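# Seat a taper pin in each crank shaft collar

## Task

For every crank shaft, push a taper pin all the way into the hole in its collar. Each pin seats fully only when entered from one particular side of the hole, so choose the correct side. A pin that stays put only because a gripper is still holding it does not count.

## Robot and tools

Robot: two 7-joint Kinova Gen3 arms, left_arm and right_arm, each with a Robotiq 2F-85 two-finger gripper. Their bases sit at (+0.028, +0.270, 0) m and (+0.046, -0.389, 0) m in the scene frame. That frame has its origin on the table top between the arms, +z up, +x out over the table, and left_arm on the +y side. The words left and right name arms, not image sides.

Joint order, used in every row and every per-joint list: waist (joint_1), shoulder (joint_2), upper arm roll (joint_3), elbow (joint_4), forearm roll (joint_5), wrist pitch (joint_6), wrist roll (joint_7). Stated ranges in rad: joints 1, 3, 5, 7 are +/-69.115; shoulder +/-2.250; elbow +/-2.580; wrist pitch +/-2.100. A real end may differ by up to 0.013 rad.

Row layout (shared by execute_actions and move): one flat list of 18 numbers, each in [-1, 1]. First left_arm: 7 joint numbers, then gripper position, then gripper speed; then the same 9 for right_arm. Both arms must always be included. Joint numbers are scaled offsets, not poses: 1.0 equals 0.9985 rad for joints 1-4 and 0.8765 rad for joints 5-7. The gripper position is absolute: +1 is fully open (85 mm), 0 about 41 mm, about -0.8 has the pads touching, and -1 keeps closing until something blocks. Gripper speed: -1 is about 20 mm/s, 0 about 85, +1 about 150. Grip force cannot be set; a full close squeezes roughly 190-235 N per pad. To leave a gripper unchanged, repeat its previous two numbers (0 is itself a command).

execute_actions(actions): a list of actions; each action is a list of up to 15 rows, one row per 1/30 s step. If fewer than 15 rows are given, the last one is held until the action's 0.5 s ends. Joint offsets in every row of an action are measured from the angles at that action's start, not from the previous row; for the first action of a call they are measured from the latest reported Joint positions. An action that would send a joint more than 0.013 rad beyond its range is rejected for both arms; if the first action fails this, or any action is malformed, nothing runs. A joint asked past its real end stops there, and the result may say "joint sent to its limit" (its absence proves nothing). An empty list simply returns state and images.

move(target, speed, blocking): target is one 18-number row; its joint offsets are measured from the Joint positions in the last result that shows them. All joints follow synchronized paths lasting 0.5 to 10 s, so the hand travels on a curve, with no obstacle avoidance. speed (0.01 to 2 rad/s, default 0.5) caps the joint with the longest travel. Gripper numbers take effect at once. The result adds a move: line giving the ending (done, off_target, moving, held, fault), limits=held or limits=none, and each arm's joint furthest from its target. blocking=false returns after 0.5 s while motion continues; then use wait or stop before any new command.

wait(seconds): 0 to 10; arms hold their last command, and it returns early when a running move finishes. stop(): brakes a running move; fingers keep going. zoom_image(camera, region): camera is cam_high, cam_low, cam_left_wrist or cam_right_wrist (each 896x504); region is [x0, y0, x1, y1] in pixels from the top-left, no larger than 504 by 504. read_manual(section) only returns licence texts. finished_scene(scene) ends the scene permanently; the pins must remain seated on their own afterwards.

Results: for each arm, end_effector_position (m) and end_effector_quat_wxyz in the scene frame; this point is midway between the closed pads, and the printed value can be off, especially at long reach. Gripper frame: +z along the fingers, y is the closing direction. Closed fingertips reach about 19 mm past that point, open ones about 6 mm, and tips move about 13 mm outward while closing, so keep clearance above surfaces. Joint positions (rad), velocities (rad/s), Joint targets, and noisy offset joint torques are listed per arm. position_measured_pct is about 50 - 50 x position, so 0 means fully open; fingers stopped below about 90 are holding something, about 90 or more means the pads met. "joint command not followed" means a clearance check altered some joint targets.

Motion limits: each step a joint target may lead its measured angle by at most 0.304 rad (joints 1-4) or 0.266 rad (joints 5-7), and targets that would move a gripper more than 70 mm from where it is get scaled back. Large offsets therefore take several actions; resend what is unfinished. While you compose a reply, the robot keeps its last command.

Gripping: close with -1 and keep sending it; release by sending a position wider than the object. For gentle grips, open first, then ask for a width slightly under the object's. Held parts may be briefly tugged, and loose ones pushed, by outside forces.

Avoid: objects leaving the table (task failure), arms touching or pushing each other, fast impacts and hard pressing. Load limits are 47.5 N m for joints 1-4 and 29.9 for joints 5-7; reaching one stops that arm for 10 s and drops the rest of the call. Holding loads heats motors: a MOTOR HOT warning appears from 60 °C, and at 75 °C the arm goes limp and sags (OVER-TEMPERATURE FAULT). Drops, slips and slams count against you.

Each tool is called after "Emit:" by a JSON object that holds its "api" and its "payload", one argument or row to a line.

## Session

Emit:
{"api": "execute_actions", "payload": {
  "actions": []
}}

Scene clock: 0.00 s.
left_arm: end_effector_position=(+0.7036, +0.5363, +0.1234) position_measured_pct=0.0 end_effector_quat_wxyz=(-0.301, +0.716, +0.541, +0.324) | right_arm: end_effector_position=(+0.4615, -0.2123, +0.2172) position_measured_pct=0.0 end_effector_quat_wxyz=(+0.118, -0.235, +0.964, +0.047)
Joint names: [waist, shoulder, upper arm roll, elbow, forearm roll, wrist pitch, wrist roll]
Joint positions: left_arm=[-0.127  1.075  0.044  1.076 -1.126  1.07   0.273] | right_arm=[-0.383  0.269 -0.045  1.881 -0.053  0.742  1.655]
Joint velocities: left_arm=[ 0.001  0.     0.     0.    -0.     0.001  0.   ] | right_arm=[ 0.     0.001 -0.002 -0.001 -0.    -0.    -0.   ]
Joint torques (N m, as the joint torque sensors report them, + toward a larger angle): no reading
Motor temperatures (°C, as the motors report them): left_arm=[26 26 28 31 33 34 38] | right_arm=[31 28 29 31 34 40 36]
Joint targets: left_arm=[-0.127 1.075 0.044 1.076 -1.126 1.070 0.273] | right_arm=[-0.383 0.269 -0.045 1.881 -0.053 0.742 1.655]

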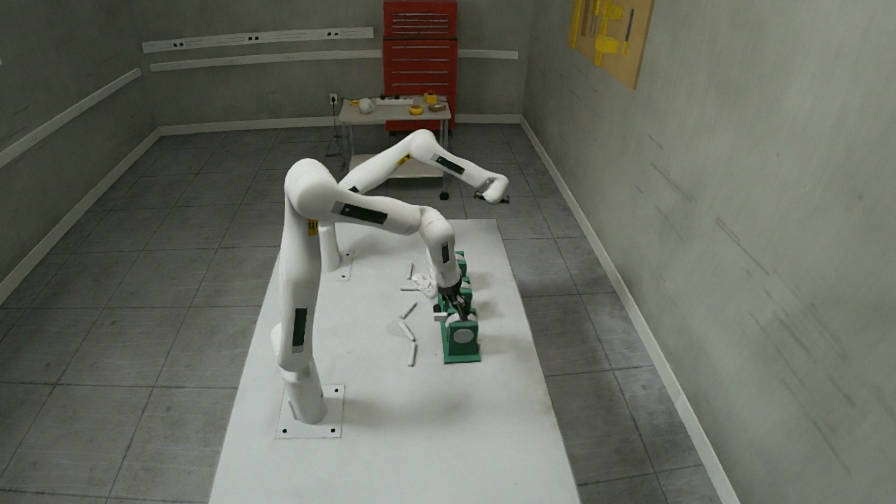

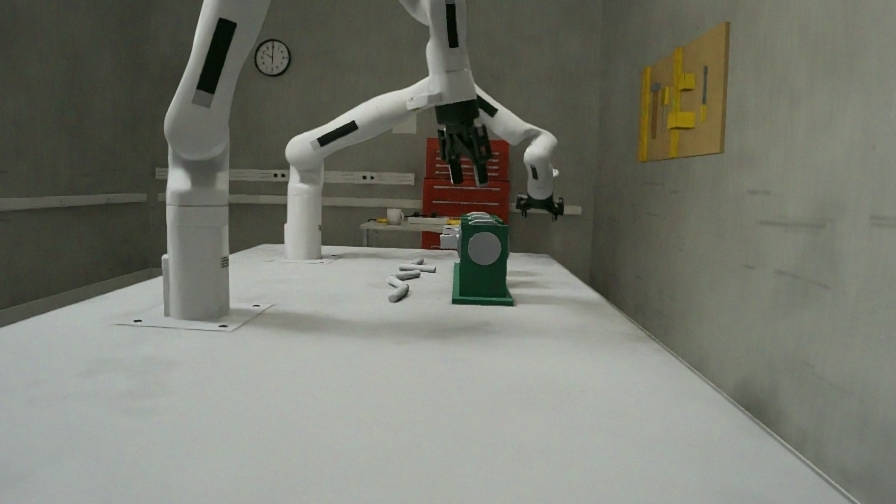

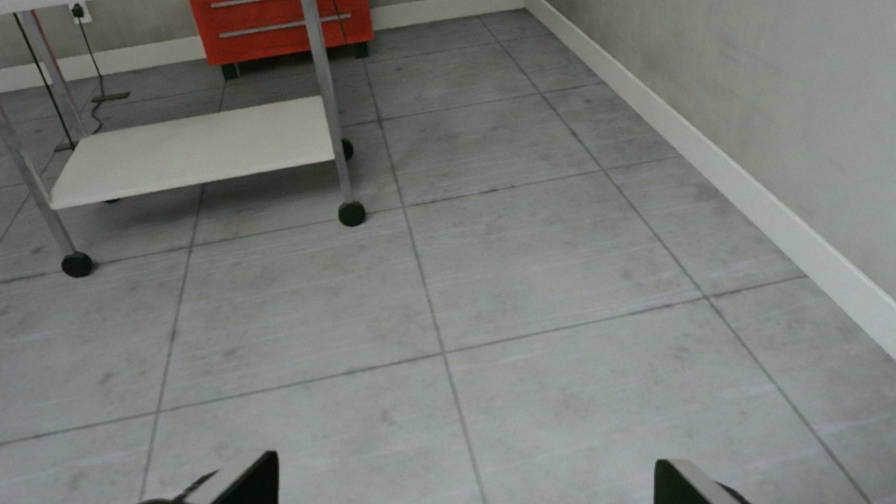

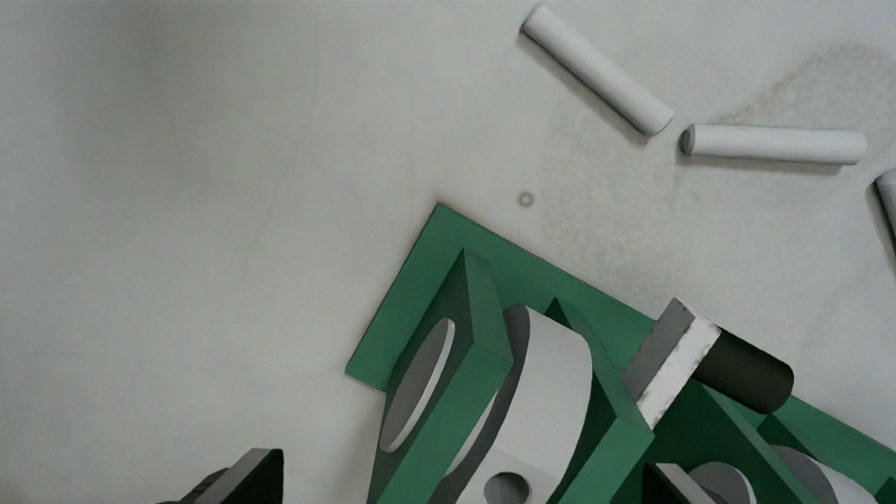

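Emit:
{"api": "zoom_image", "payload": {
  "camera": "cam_high",
  "region": [380, 230, 520, 380]
}}

Emit:
{"api": "zoom_image", "payload": {
  "camera": "cam_low",
  "region": [370, 190, 530, 320]
}}

Region (380, 230, 520, 380) of cam_high's 896x504 image, scaled by 3.360, with more detail than that image has; it fills the left 470 columns of this view, and the rest is white.

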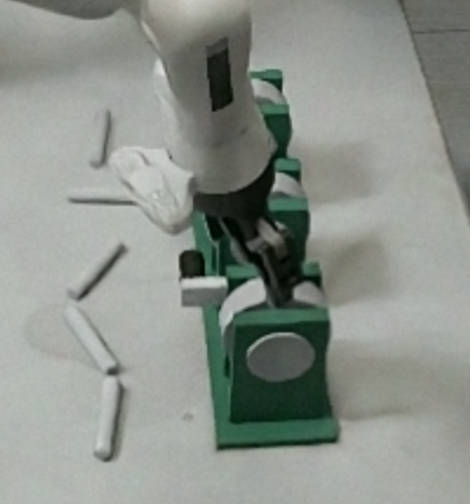

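Region (370, 190, 530, 320) of cam_low's 896x504 image, scaled by 3.150, with more detail than that image has; it fills the top 410 rows of this view, and the rest is white.

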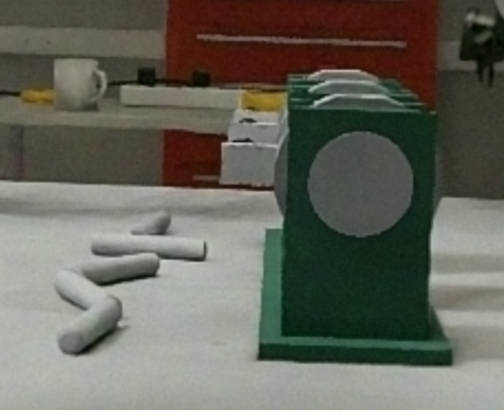

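Emit:
{"api": "move", "payload": {
  "target": [-0.373,-0.876,-0.044,0.424,1,0.376,0.8,1,0,-0.359,0.269,0.045,-0.994,0.06,1,-0.946,1,0],
  "speed": 1.0
}}

Emit:
{"api": "move", "payload": {
  "target": [0,0,0,0,0.285,0,0,1,0,0,0,0,0,0,0.11,0,1,0],
  "speed": 1.0
}}

Scene clock: 3.30 s.
left_arm: end_effector_position=(+0.3708, +0.4999, +0.3549) position_measured_pct=0.0 end_effector_quat_wxyz=(-0.044, +0.083, +0.989, +0.116) | right_arm: end_effector_position=(+0.4717, -0.0296, +0.3819) position_measured_pct=0.0 end_effector_quat_wxyz=(+0.036, +0.000, +0.999, +0.033)
Joint names: [waist, shoulder, upper arm roll, elbow, forearm roll, wrist pitch, wrist roll]
Joint positions: left_arm=[-0.5    0.201  0.     1.499 -0.249  1.4    0.974] | right_arm=[-0.742  0.537  0.     0.888 -0.     1.619  0.825]
Joint velocities: left_arm=[-0.    -0.003 -0.001  0.     0.     0.001 -0.   ] | right_arm=[-0.001  0.002  0.001 -0.001  0.     0.     0.   ]
Joint torques (N m, as the joint torque sensors report them, + toward a larger angle): left_arm=[ -0.48 -12.73  -0.47  -9.39  -0.9   -0.14   0.06] | right_arm=[  0.05 -20.19   0.32  -9.08  -0.1    0.16   0.17]
Motor temperatures (°C, as the motors report them): left_arm=[26 26 28 31 33 34 38] | right_arm=[31 28 29 31 34 40 36]
Joint targets: left_arm=[-0.500 0.200 0.001 1.499 -0.249 1.400 0.974] | right_arm=[-0.742 0.538 0.000 0.888 -0.000 1.619 0.825]
move: done; limits=none; left_arm: farthest joint: the waist, 0.000 radians from its target (0.372 radians at the start); right_arm: farthest joint: the waist, 0.000 radians from its target (0.358 radians at the start)

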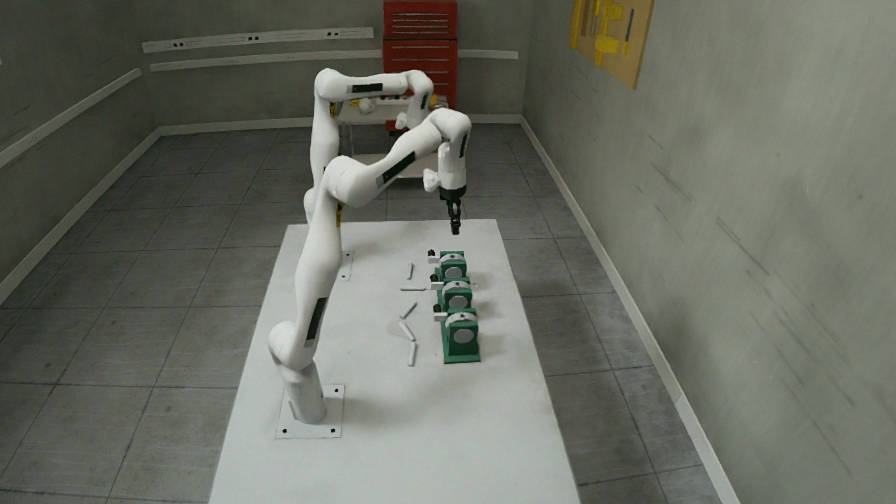

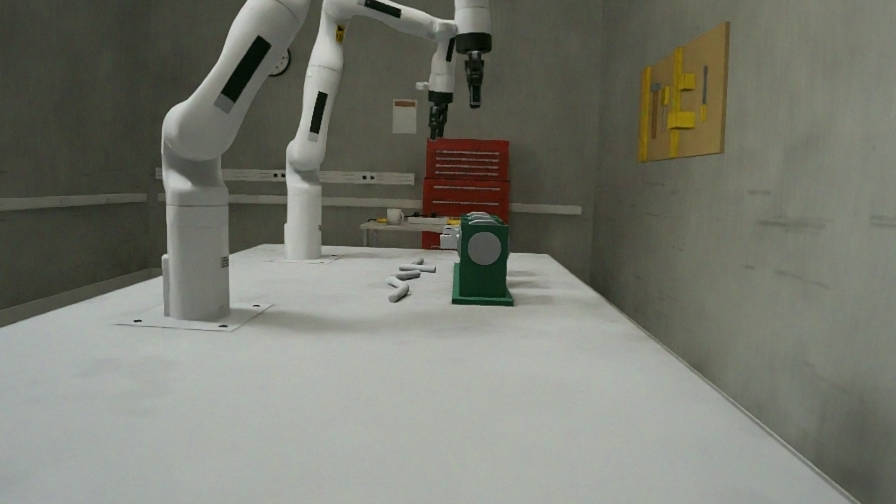

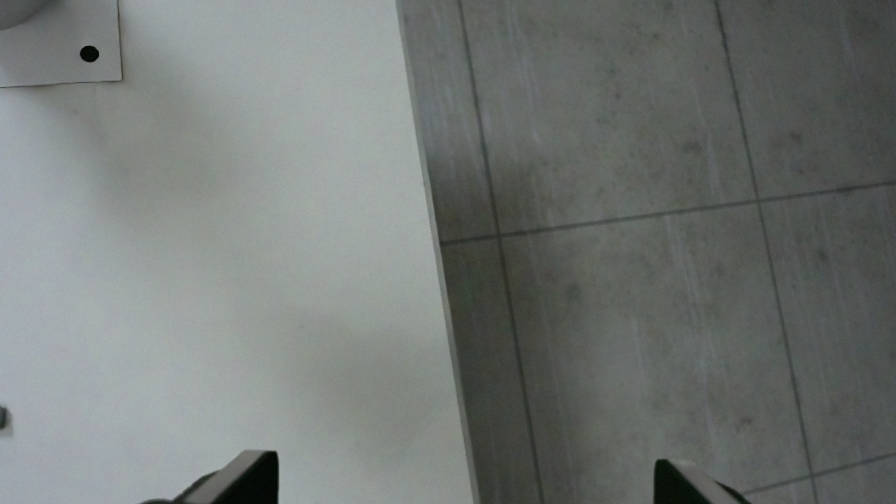

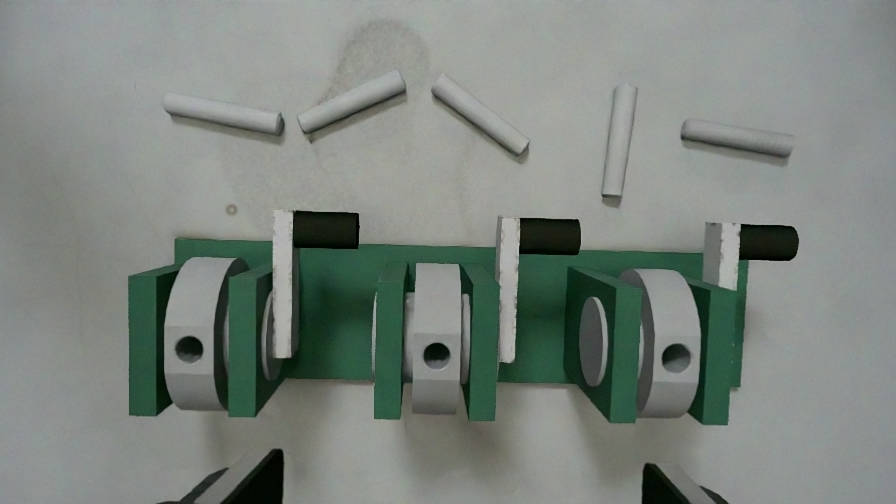

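Scene clock: 4.07 s.
left_arm: end_effector_position=(+0.4039, +0.4315, +0.3456) position_measured_pct=0.0 end_effector_quat_wxyz=(+0.018, +0.065, +0.998, +0.010) | right_arm: end_effector_position=(+0.4496, -0.0499, +0.3805) position_measured_pct=0.0 end_effector_quat_wxyz=(+0.000, +0.000, +1.000, +0.000)
Joint names: [waist, shoulder, upper arm roll, elbow, forearm roll, wrist pitch, wrist roll]
Joint positions: left_arm=[-0.5    0.201  0.     1.499  0.001  1.4    0.974] | right_arm=[-0.742  0.537  0.     0.888 -0.     1.715  0.825]
Joint velocities: left_arm=[-0.001  0.     0.002 -0.     0.     0.     0.   ] | right_arm=[ 0.    -0.    -0.001  0.002 -0.    -0.001  0.   ]
Joint torques (N m, as the joint torque sensors report them, + toward a larger angle): left_arm=[ -0.13 -13.2    0.05  -9.34  -0.29  -0.04  -0.15] | right_arm=[ -0.09 -20.09   0.58  -8.34  -0.2    0.32   0.09]
Motor temperatures (°C, as the motors report them): left_arm=[26 26 28 31 33 34 38] | right_arm=[31 28 29 31 34 40 36]
Joint targets: left_arm=[-0.500 0.201 0.000 1.499 0.001 1.400 0.974] | right_arm=[-0.742 0.537 0.000 0.888 -0.000 1.715 0.825]
move: done; limits=none; left_arm: farthest joint: the waist, 0.000 radians from its target (0.000 radians at the start); right_arm: farthest joint: the waist, 0.000 radians from its target (0.000 radians at the start)

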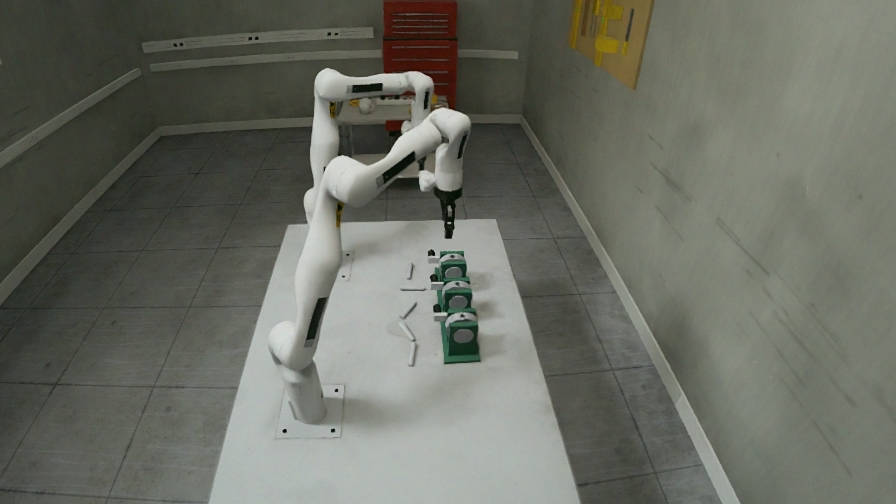

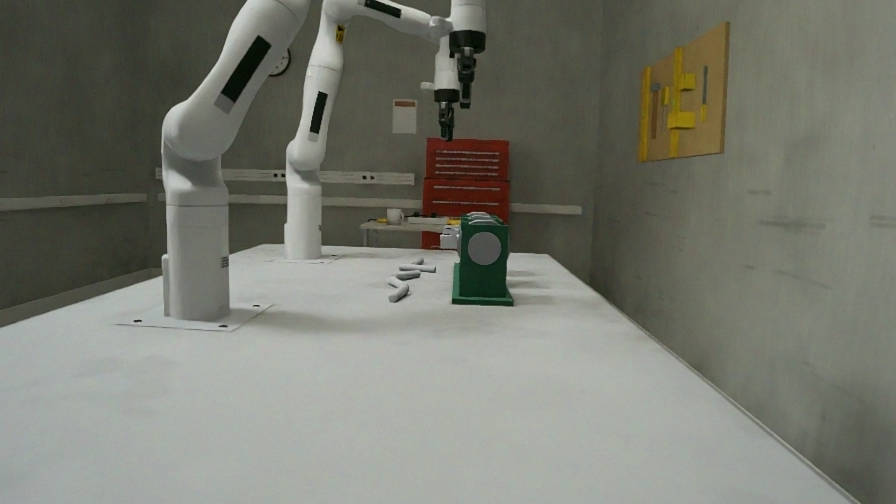

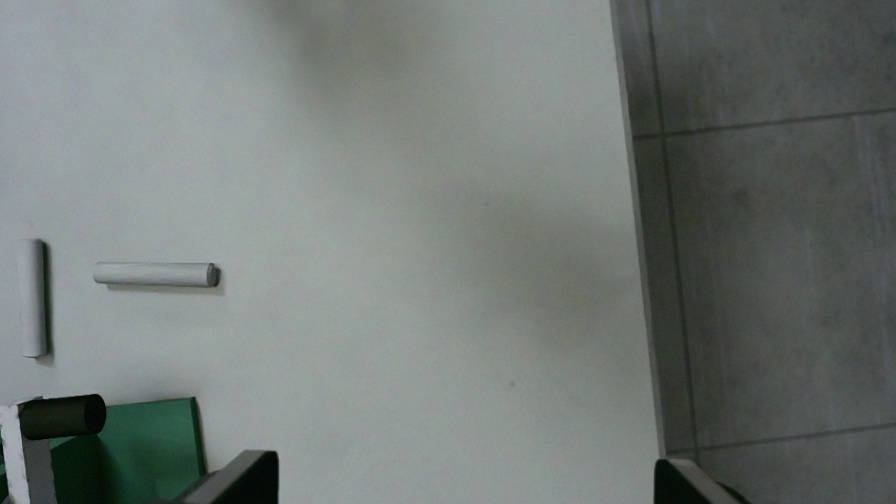

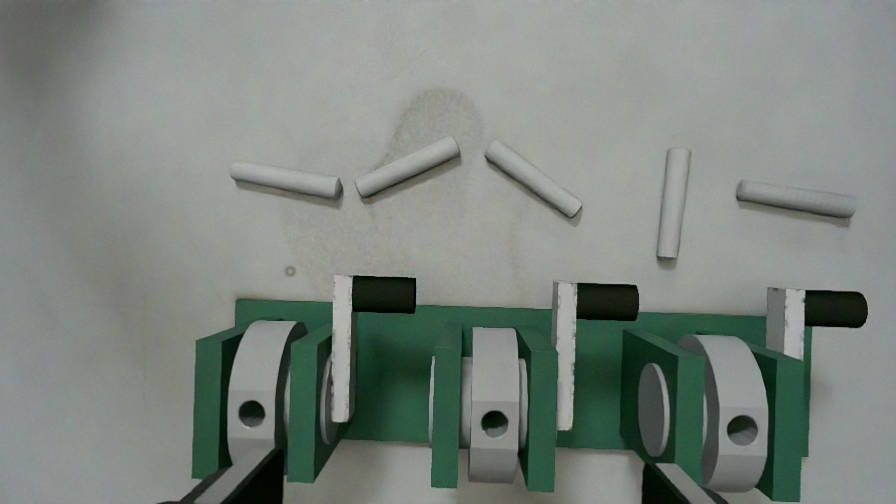

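Emit:
{"api": "zoom_image", "payload": {
  "camera": "cam_right_wrist",
  "region": [190, 300, 570, 504]
}}

Emit:
{"api": "zoom_image", "payload": {
  "camera": "cam_right_wrist",
  "region": [450, 300, 830, 504]
}}

Emit:
{"api": "zoom_image", "payload": {
  "camera": "cam_right_wrist",
  "region": [210, 110, 610, 270]
}}

Emit:
{"api": "zoom_image", "payload": {
  "camera": "cam_right_wrist",
  "region": [600, 120, 890, 280]
}}

Region (190, 300, 570, 504) of cam_right_wrist's 896x504 image, scaled by 1.326; it fills the top 271 rows of this view, and the rest is white.

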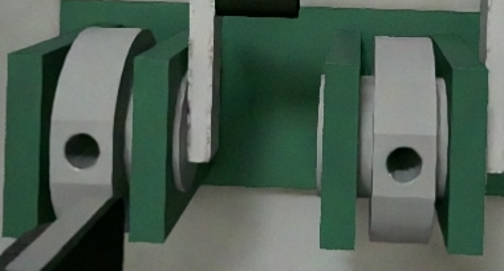

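Region (450, 300, 830, 504) of cam_right_wrist's 896x504 image, scaled by 1.326; it fills the top 271 rows of this view, and the rest is white.

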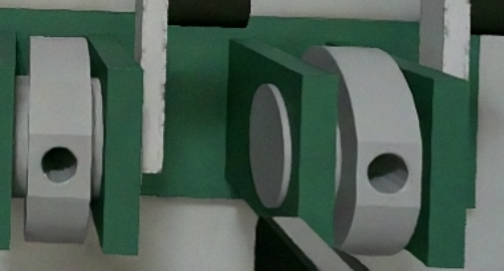

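Region (210, 110, 610, 270) of cam_right_wrist's 896x504 image, scaled by 1.260; it fills the top 202 rows of this view, and the rest is white.

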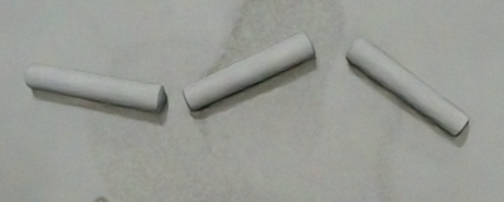

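Region (600, 120, 890, 280) of cam_right_wrist's 896x504 image, scaled by 1.738; it fills the top 278 rows of this view, and the rest is white.

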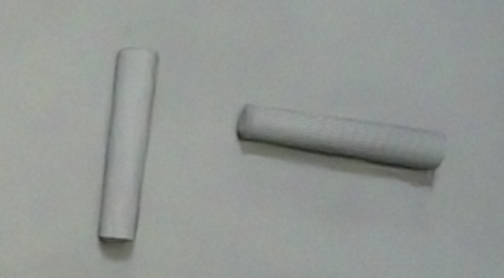

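Emit:
{"api": "move", "payload": {
  "target": [0.25,0.03,0,0.316,0,-0.37,1,1,0,0.0697,0.2776,0,-0.0924,0,-0.209,0.079,1,0],
  "speed": 1.1
}}

Scene clock: 8.40 s.
left_arm: end_effector_position=(+0.4063, +0.3280, +0.2395) position_measured_pct=0.0 end_effector_quat_wxyz=(+0.010, -0.246, +0.969, -0.001) | right_arm: end_effector_position=(+0.5450, -0.0205, +0.2498) position_measured_pct=0.0 end_effector_quat_wxyz=(-0.000, +0.001, +1.000, -0.000)
Joint names: [waist, shoulder, upper arm roll, elbow, forearm roll, wrist pitch, wrist roll]
Joint positions: left_arm=[-0.25   0.231  0.     1.815  0.001  1.076  1.851] | right_arm=[-0.672  0.814  0.     0.796 -0.     1.532  0.895]
Joint velocities: left_arm=[ 0.003 -0.    -0.003  0.     0.    -0.001  0.   ] | right_arm=[ 0.     0.001  0.001 -0.001  0.    -0.     0.   ]
Joint torques (N m, as the joint torque sensors report them, + toward a larger angle): left_arm=[ -0.01 -13.14  -0.2   -8.34   0.12  -0.28  -0.09] | right_arm=[ -0.43 -24.76   0.7   -8.61   0.     0.14  -0.24]
Motor temperatures (°C, as the motors report them): left_arm=[26 26 28 31 33 34 38] | right_arm=[31 28 29 31 34 40 36]
Joint targets: left_arm=[-0.250 0.230 0.000 1.815 0.001 1.076 1.851] | right_arm=[-0.672 0.815 0.000 0.796 -0.000 1.532 0.895]
move: done; limits=none; left_arm: farthest joint: the waist, 0.000 radians from its target (0.249 radians at the start); right_arm: farthest joint: the waist, 0.000 radians from its target (0.069 radians at the start)

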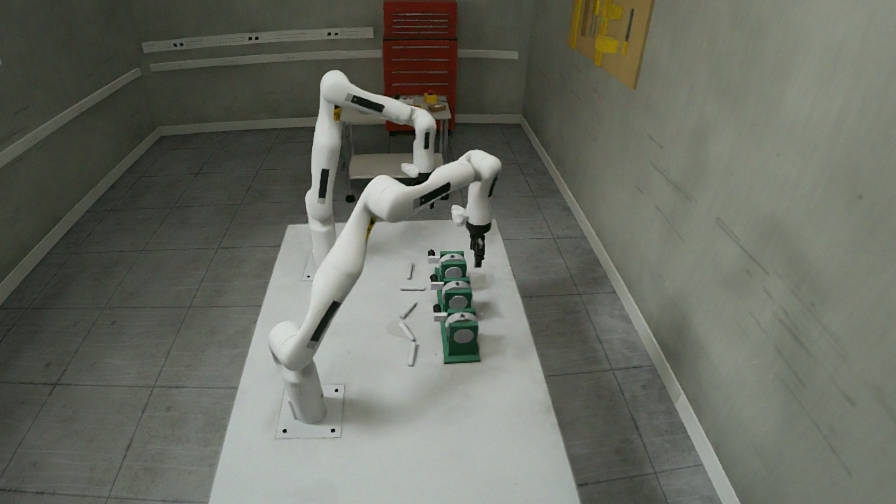

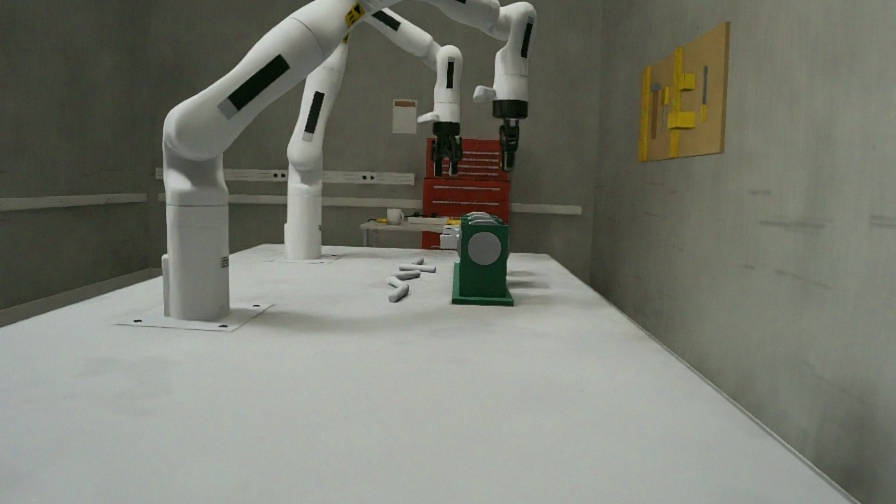

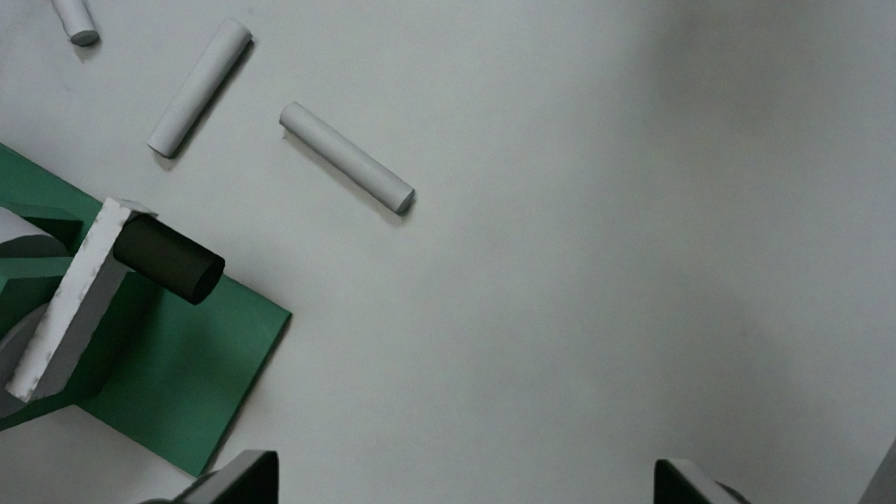

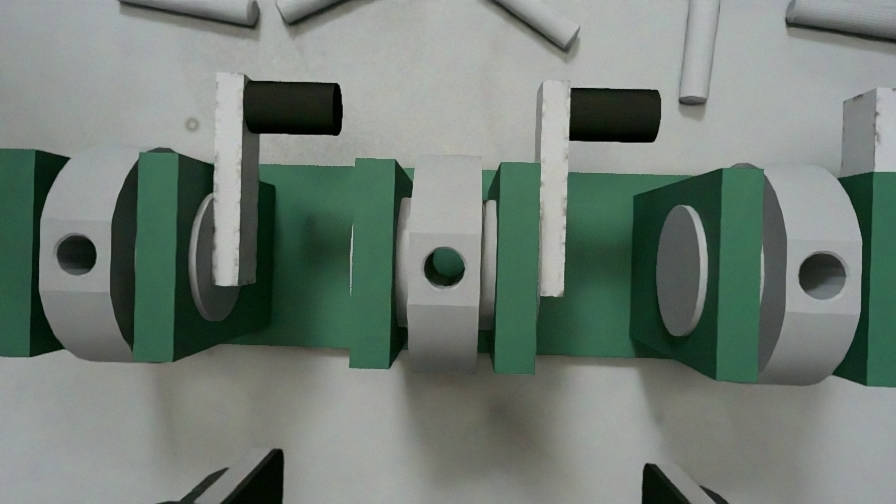

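Emit:
{"api": "move", "payload": {
  "target": [0.35,0,0,0.3,0,-0.75,-0.32,-1,0.5,-0.07,-0.511,0,0.9,0,-0.98,0.771,-1,0.5],
  "speed": 1.1
}}

Scene clock: 17.60 s.
left_arm: end_effector_position=(+0.4566, +0.1879, +0.1854) position_measured_pct=91.7 end_effector_quat_wxyz=(+0.188, +0.065, +0.980, -0.013) | right_arm: end_effector_position=(+0.4689, -0.0320, +0.2781) position_measured_pct=91.7 end_effector_quat_wxyz=(+0.217, -0.354, +0.906, +0.085)
Joint names: [waist, shoulder, upper arm roll, elbow, forearm roll, wrist pitch, wrist roll]
Joint positions: left_arm=[0.099 0.231 0.    2.115 0.001 0.418 1.571] | right_arm=[-0.742  0.304  0.     1.695 -0.     0.673  1.57 ]
Joint velocities: left_arm=[ 0.001 -0.    -0.002 -0.    -0.    -0.     0.   ] | right_arm=[-0.    -0.001  0.    -0.003  0.    -0.     0.   ]
Joint torques (N m, as the joint torque sensors report them, + toward a larger angle): left_arm=[ -0.27 -12.44  -0.42  -7.61  -0.11  -1.19  -0.37] | right_arm=[ -0.02 -16.59   0.25  -9.06  -0.06  -1.12   0.12]
Motor temperatures (°C, as the motors report them): left_arm=[26 26 28 31 33 34 38] | right_arm=[31 28 29 31 34 40 36]
Joint targets: left_arm=[0.099 0.231 0.000 2.115 0.001 0.418 1.571] | right_arm=[-0.742 0.304 0.000 1.695 -0.000 0.673 1.570]
move: done; limits=none; left_arm: farthest joint: the waist, 0.000 radians from its target (0.350 radians at the start); right_arm: farthest joint: the shoulder, 0.001 radians from its target (0.511 radians at the start)

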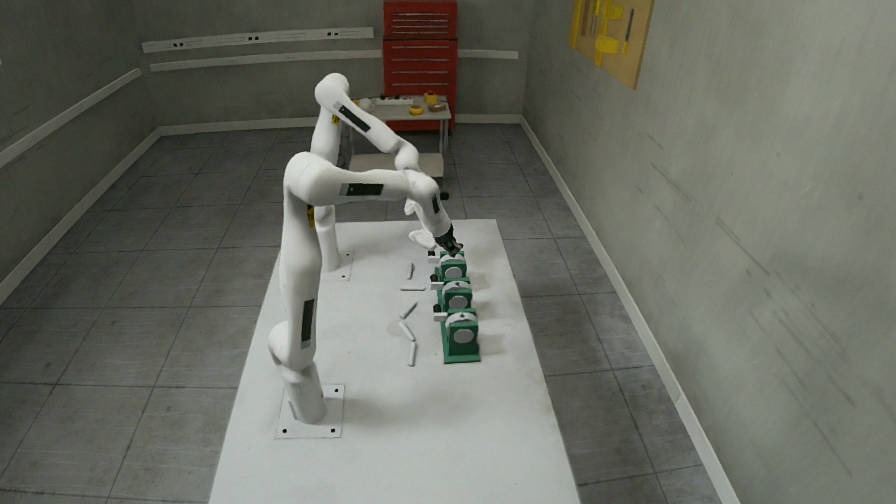

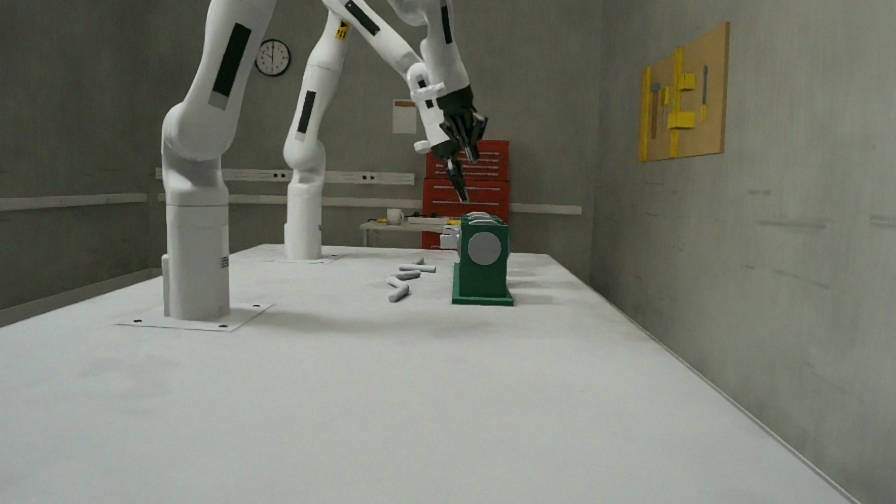

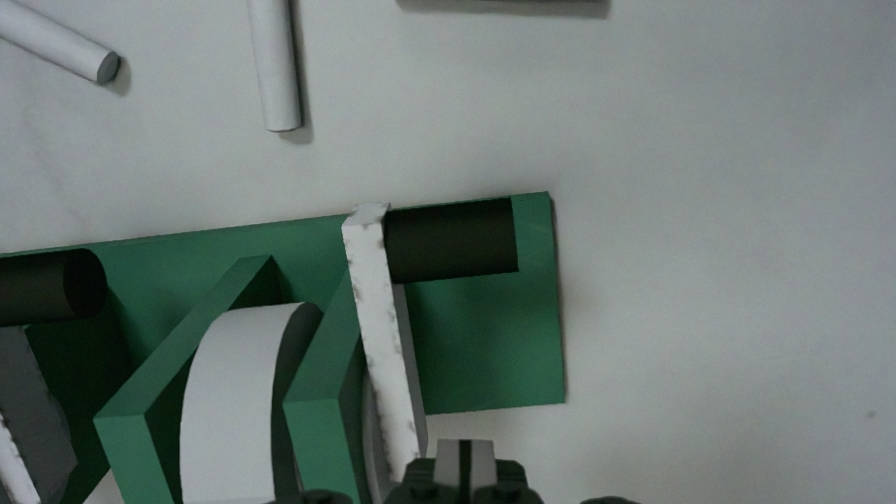

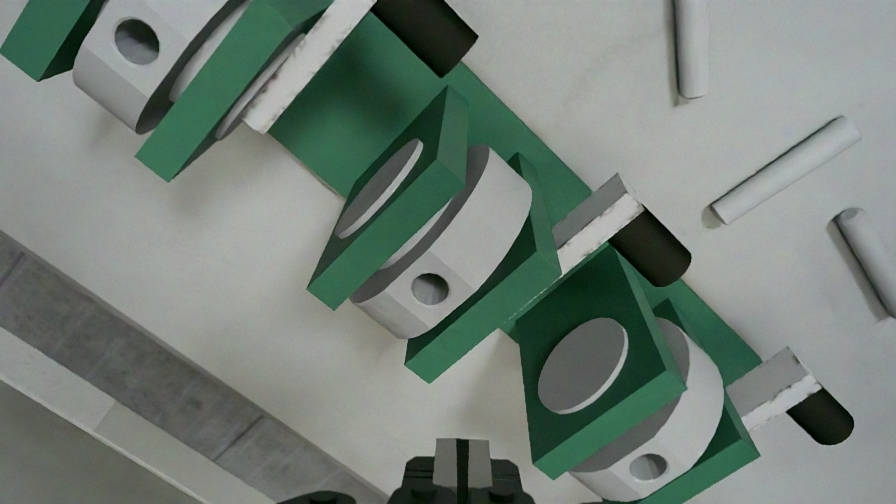

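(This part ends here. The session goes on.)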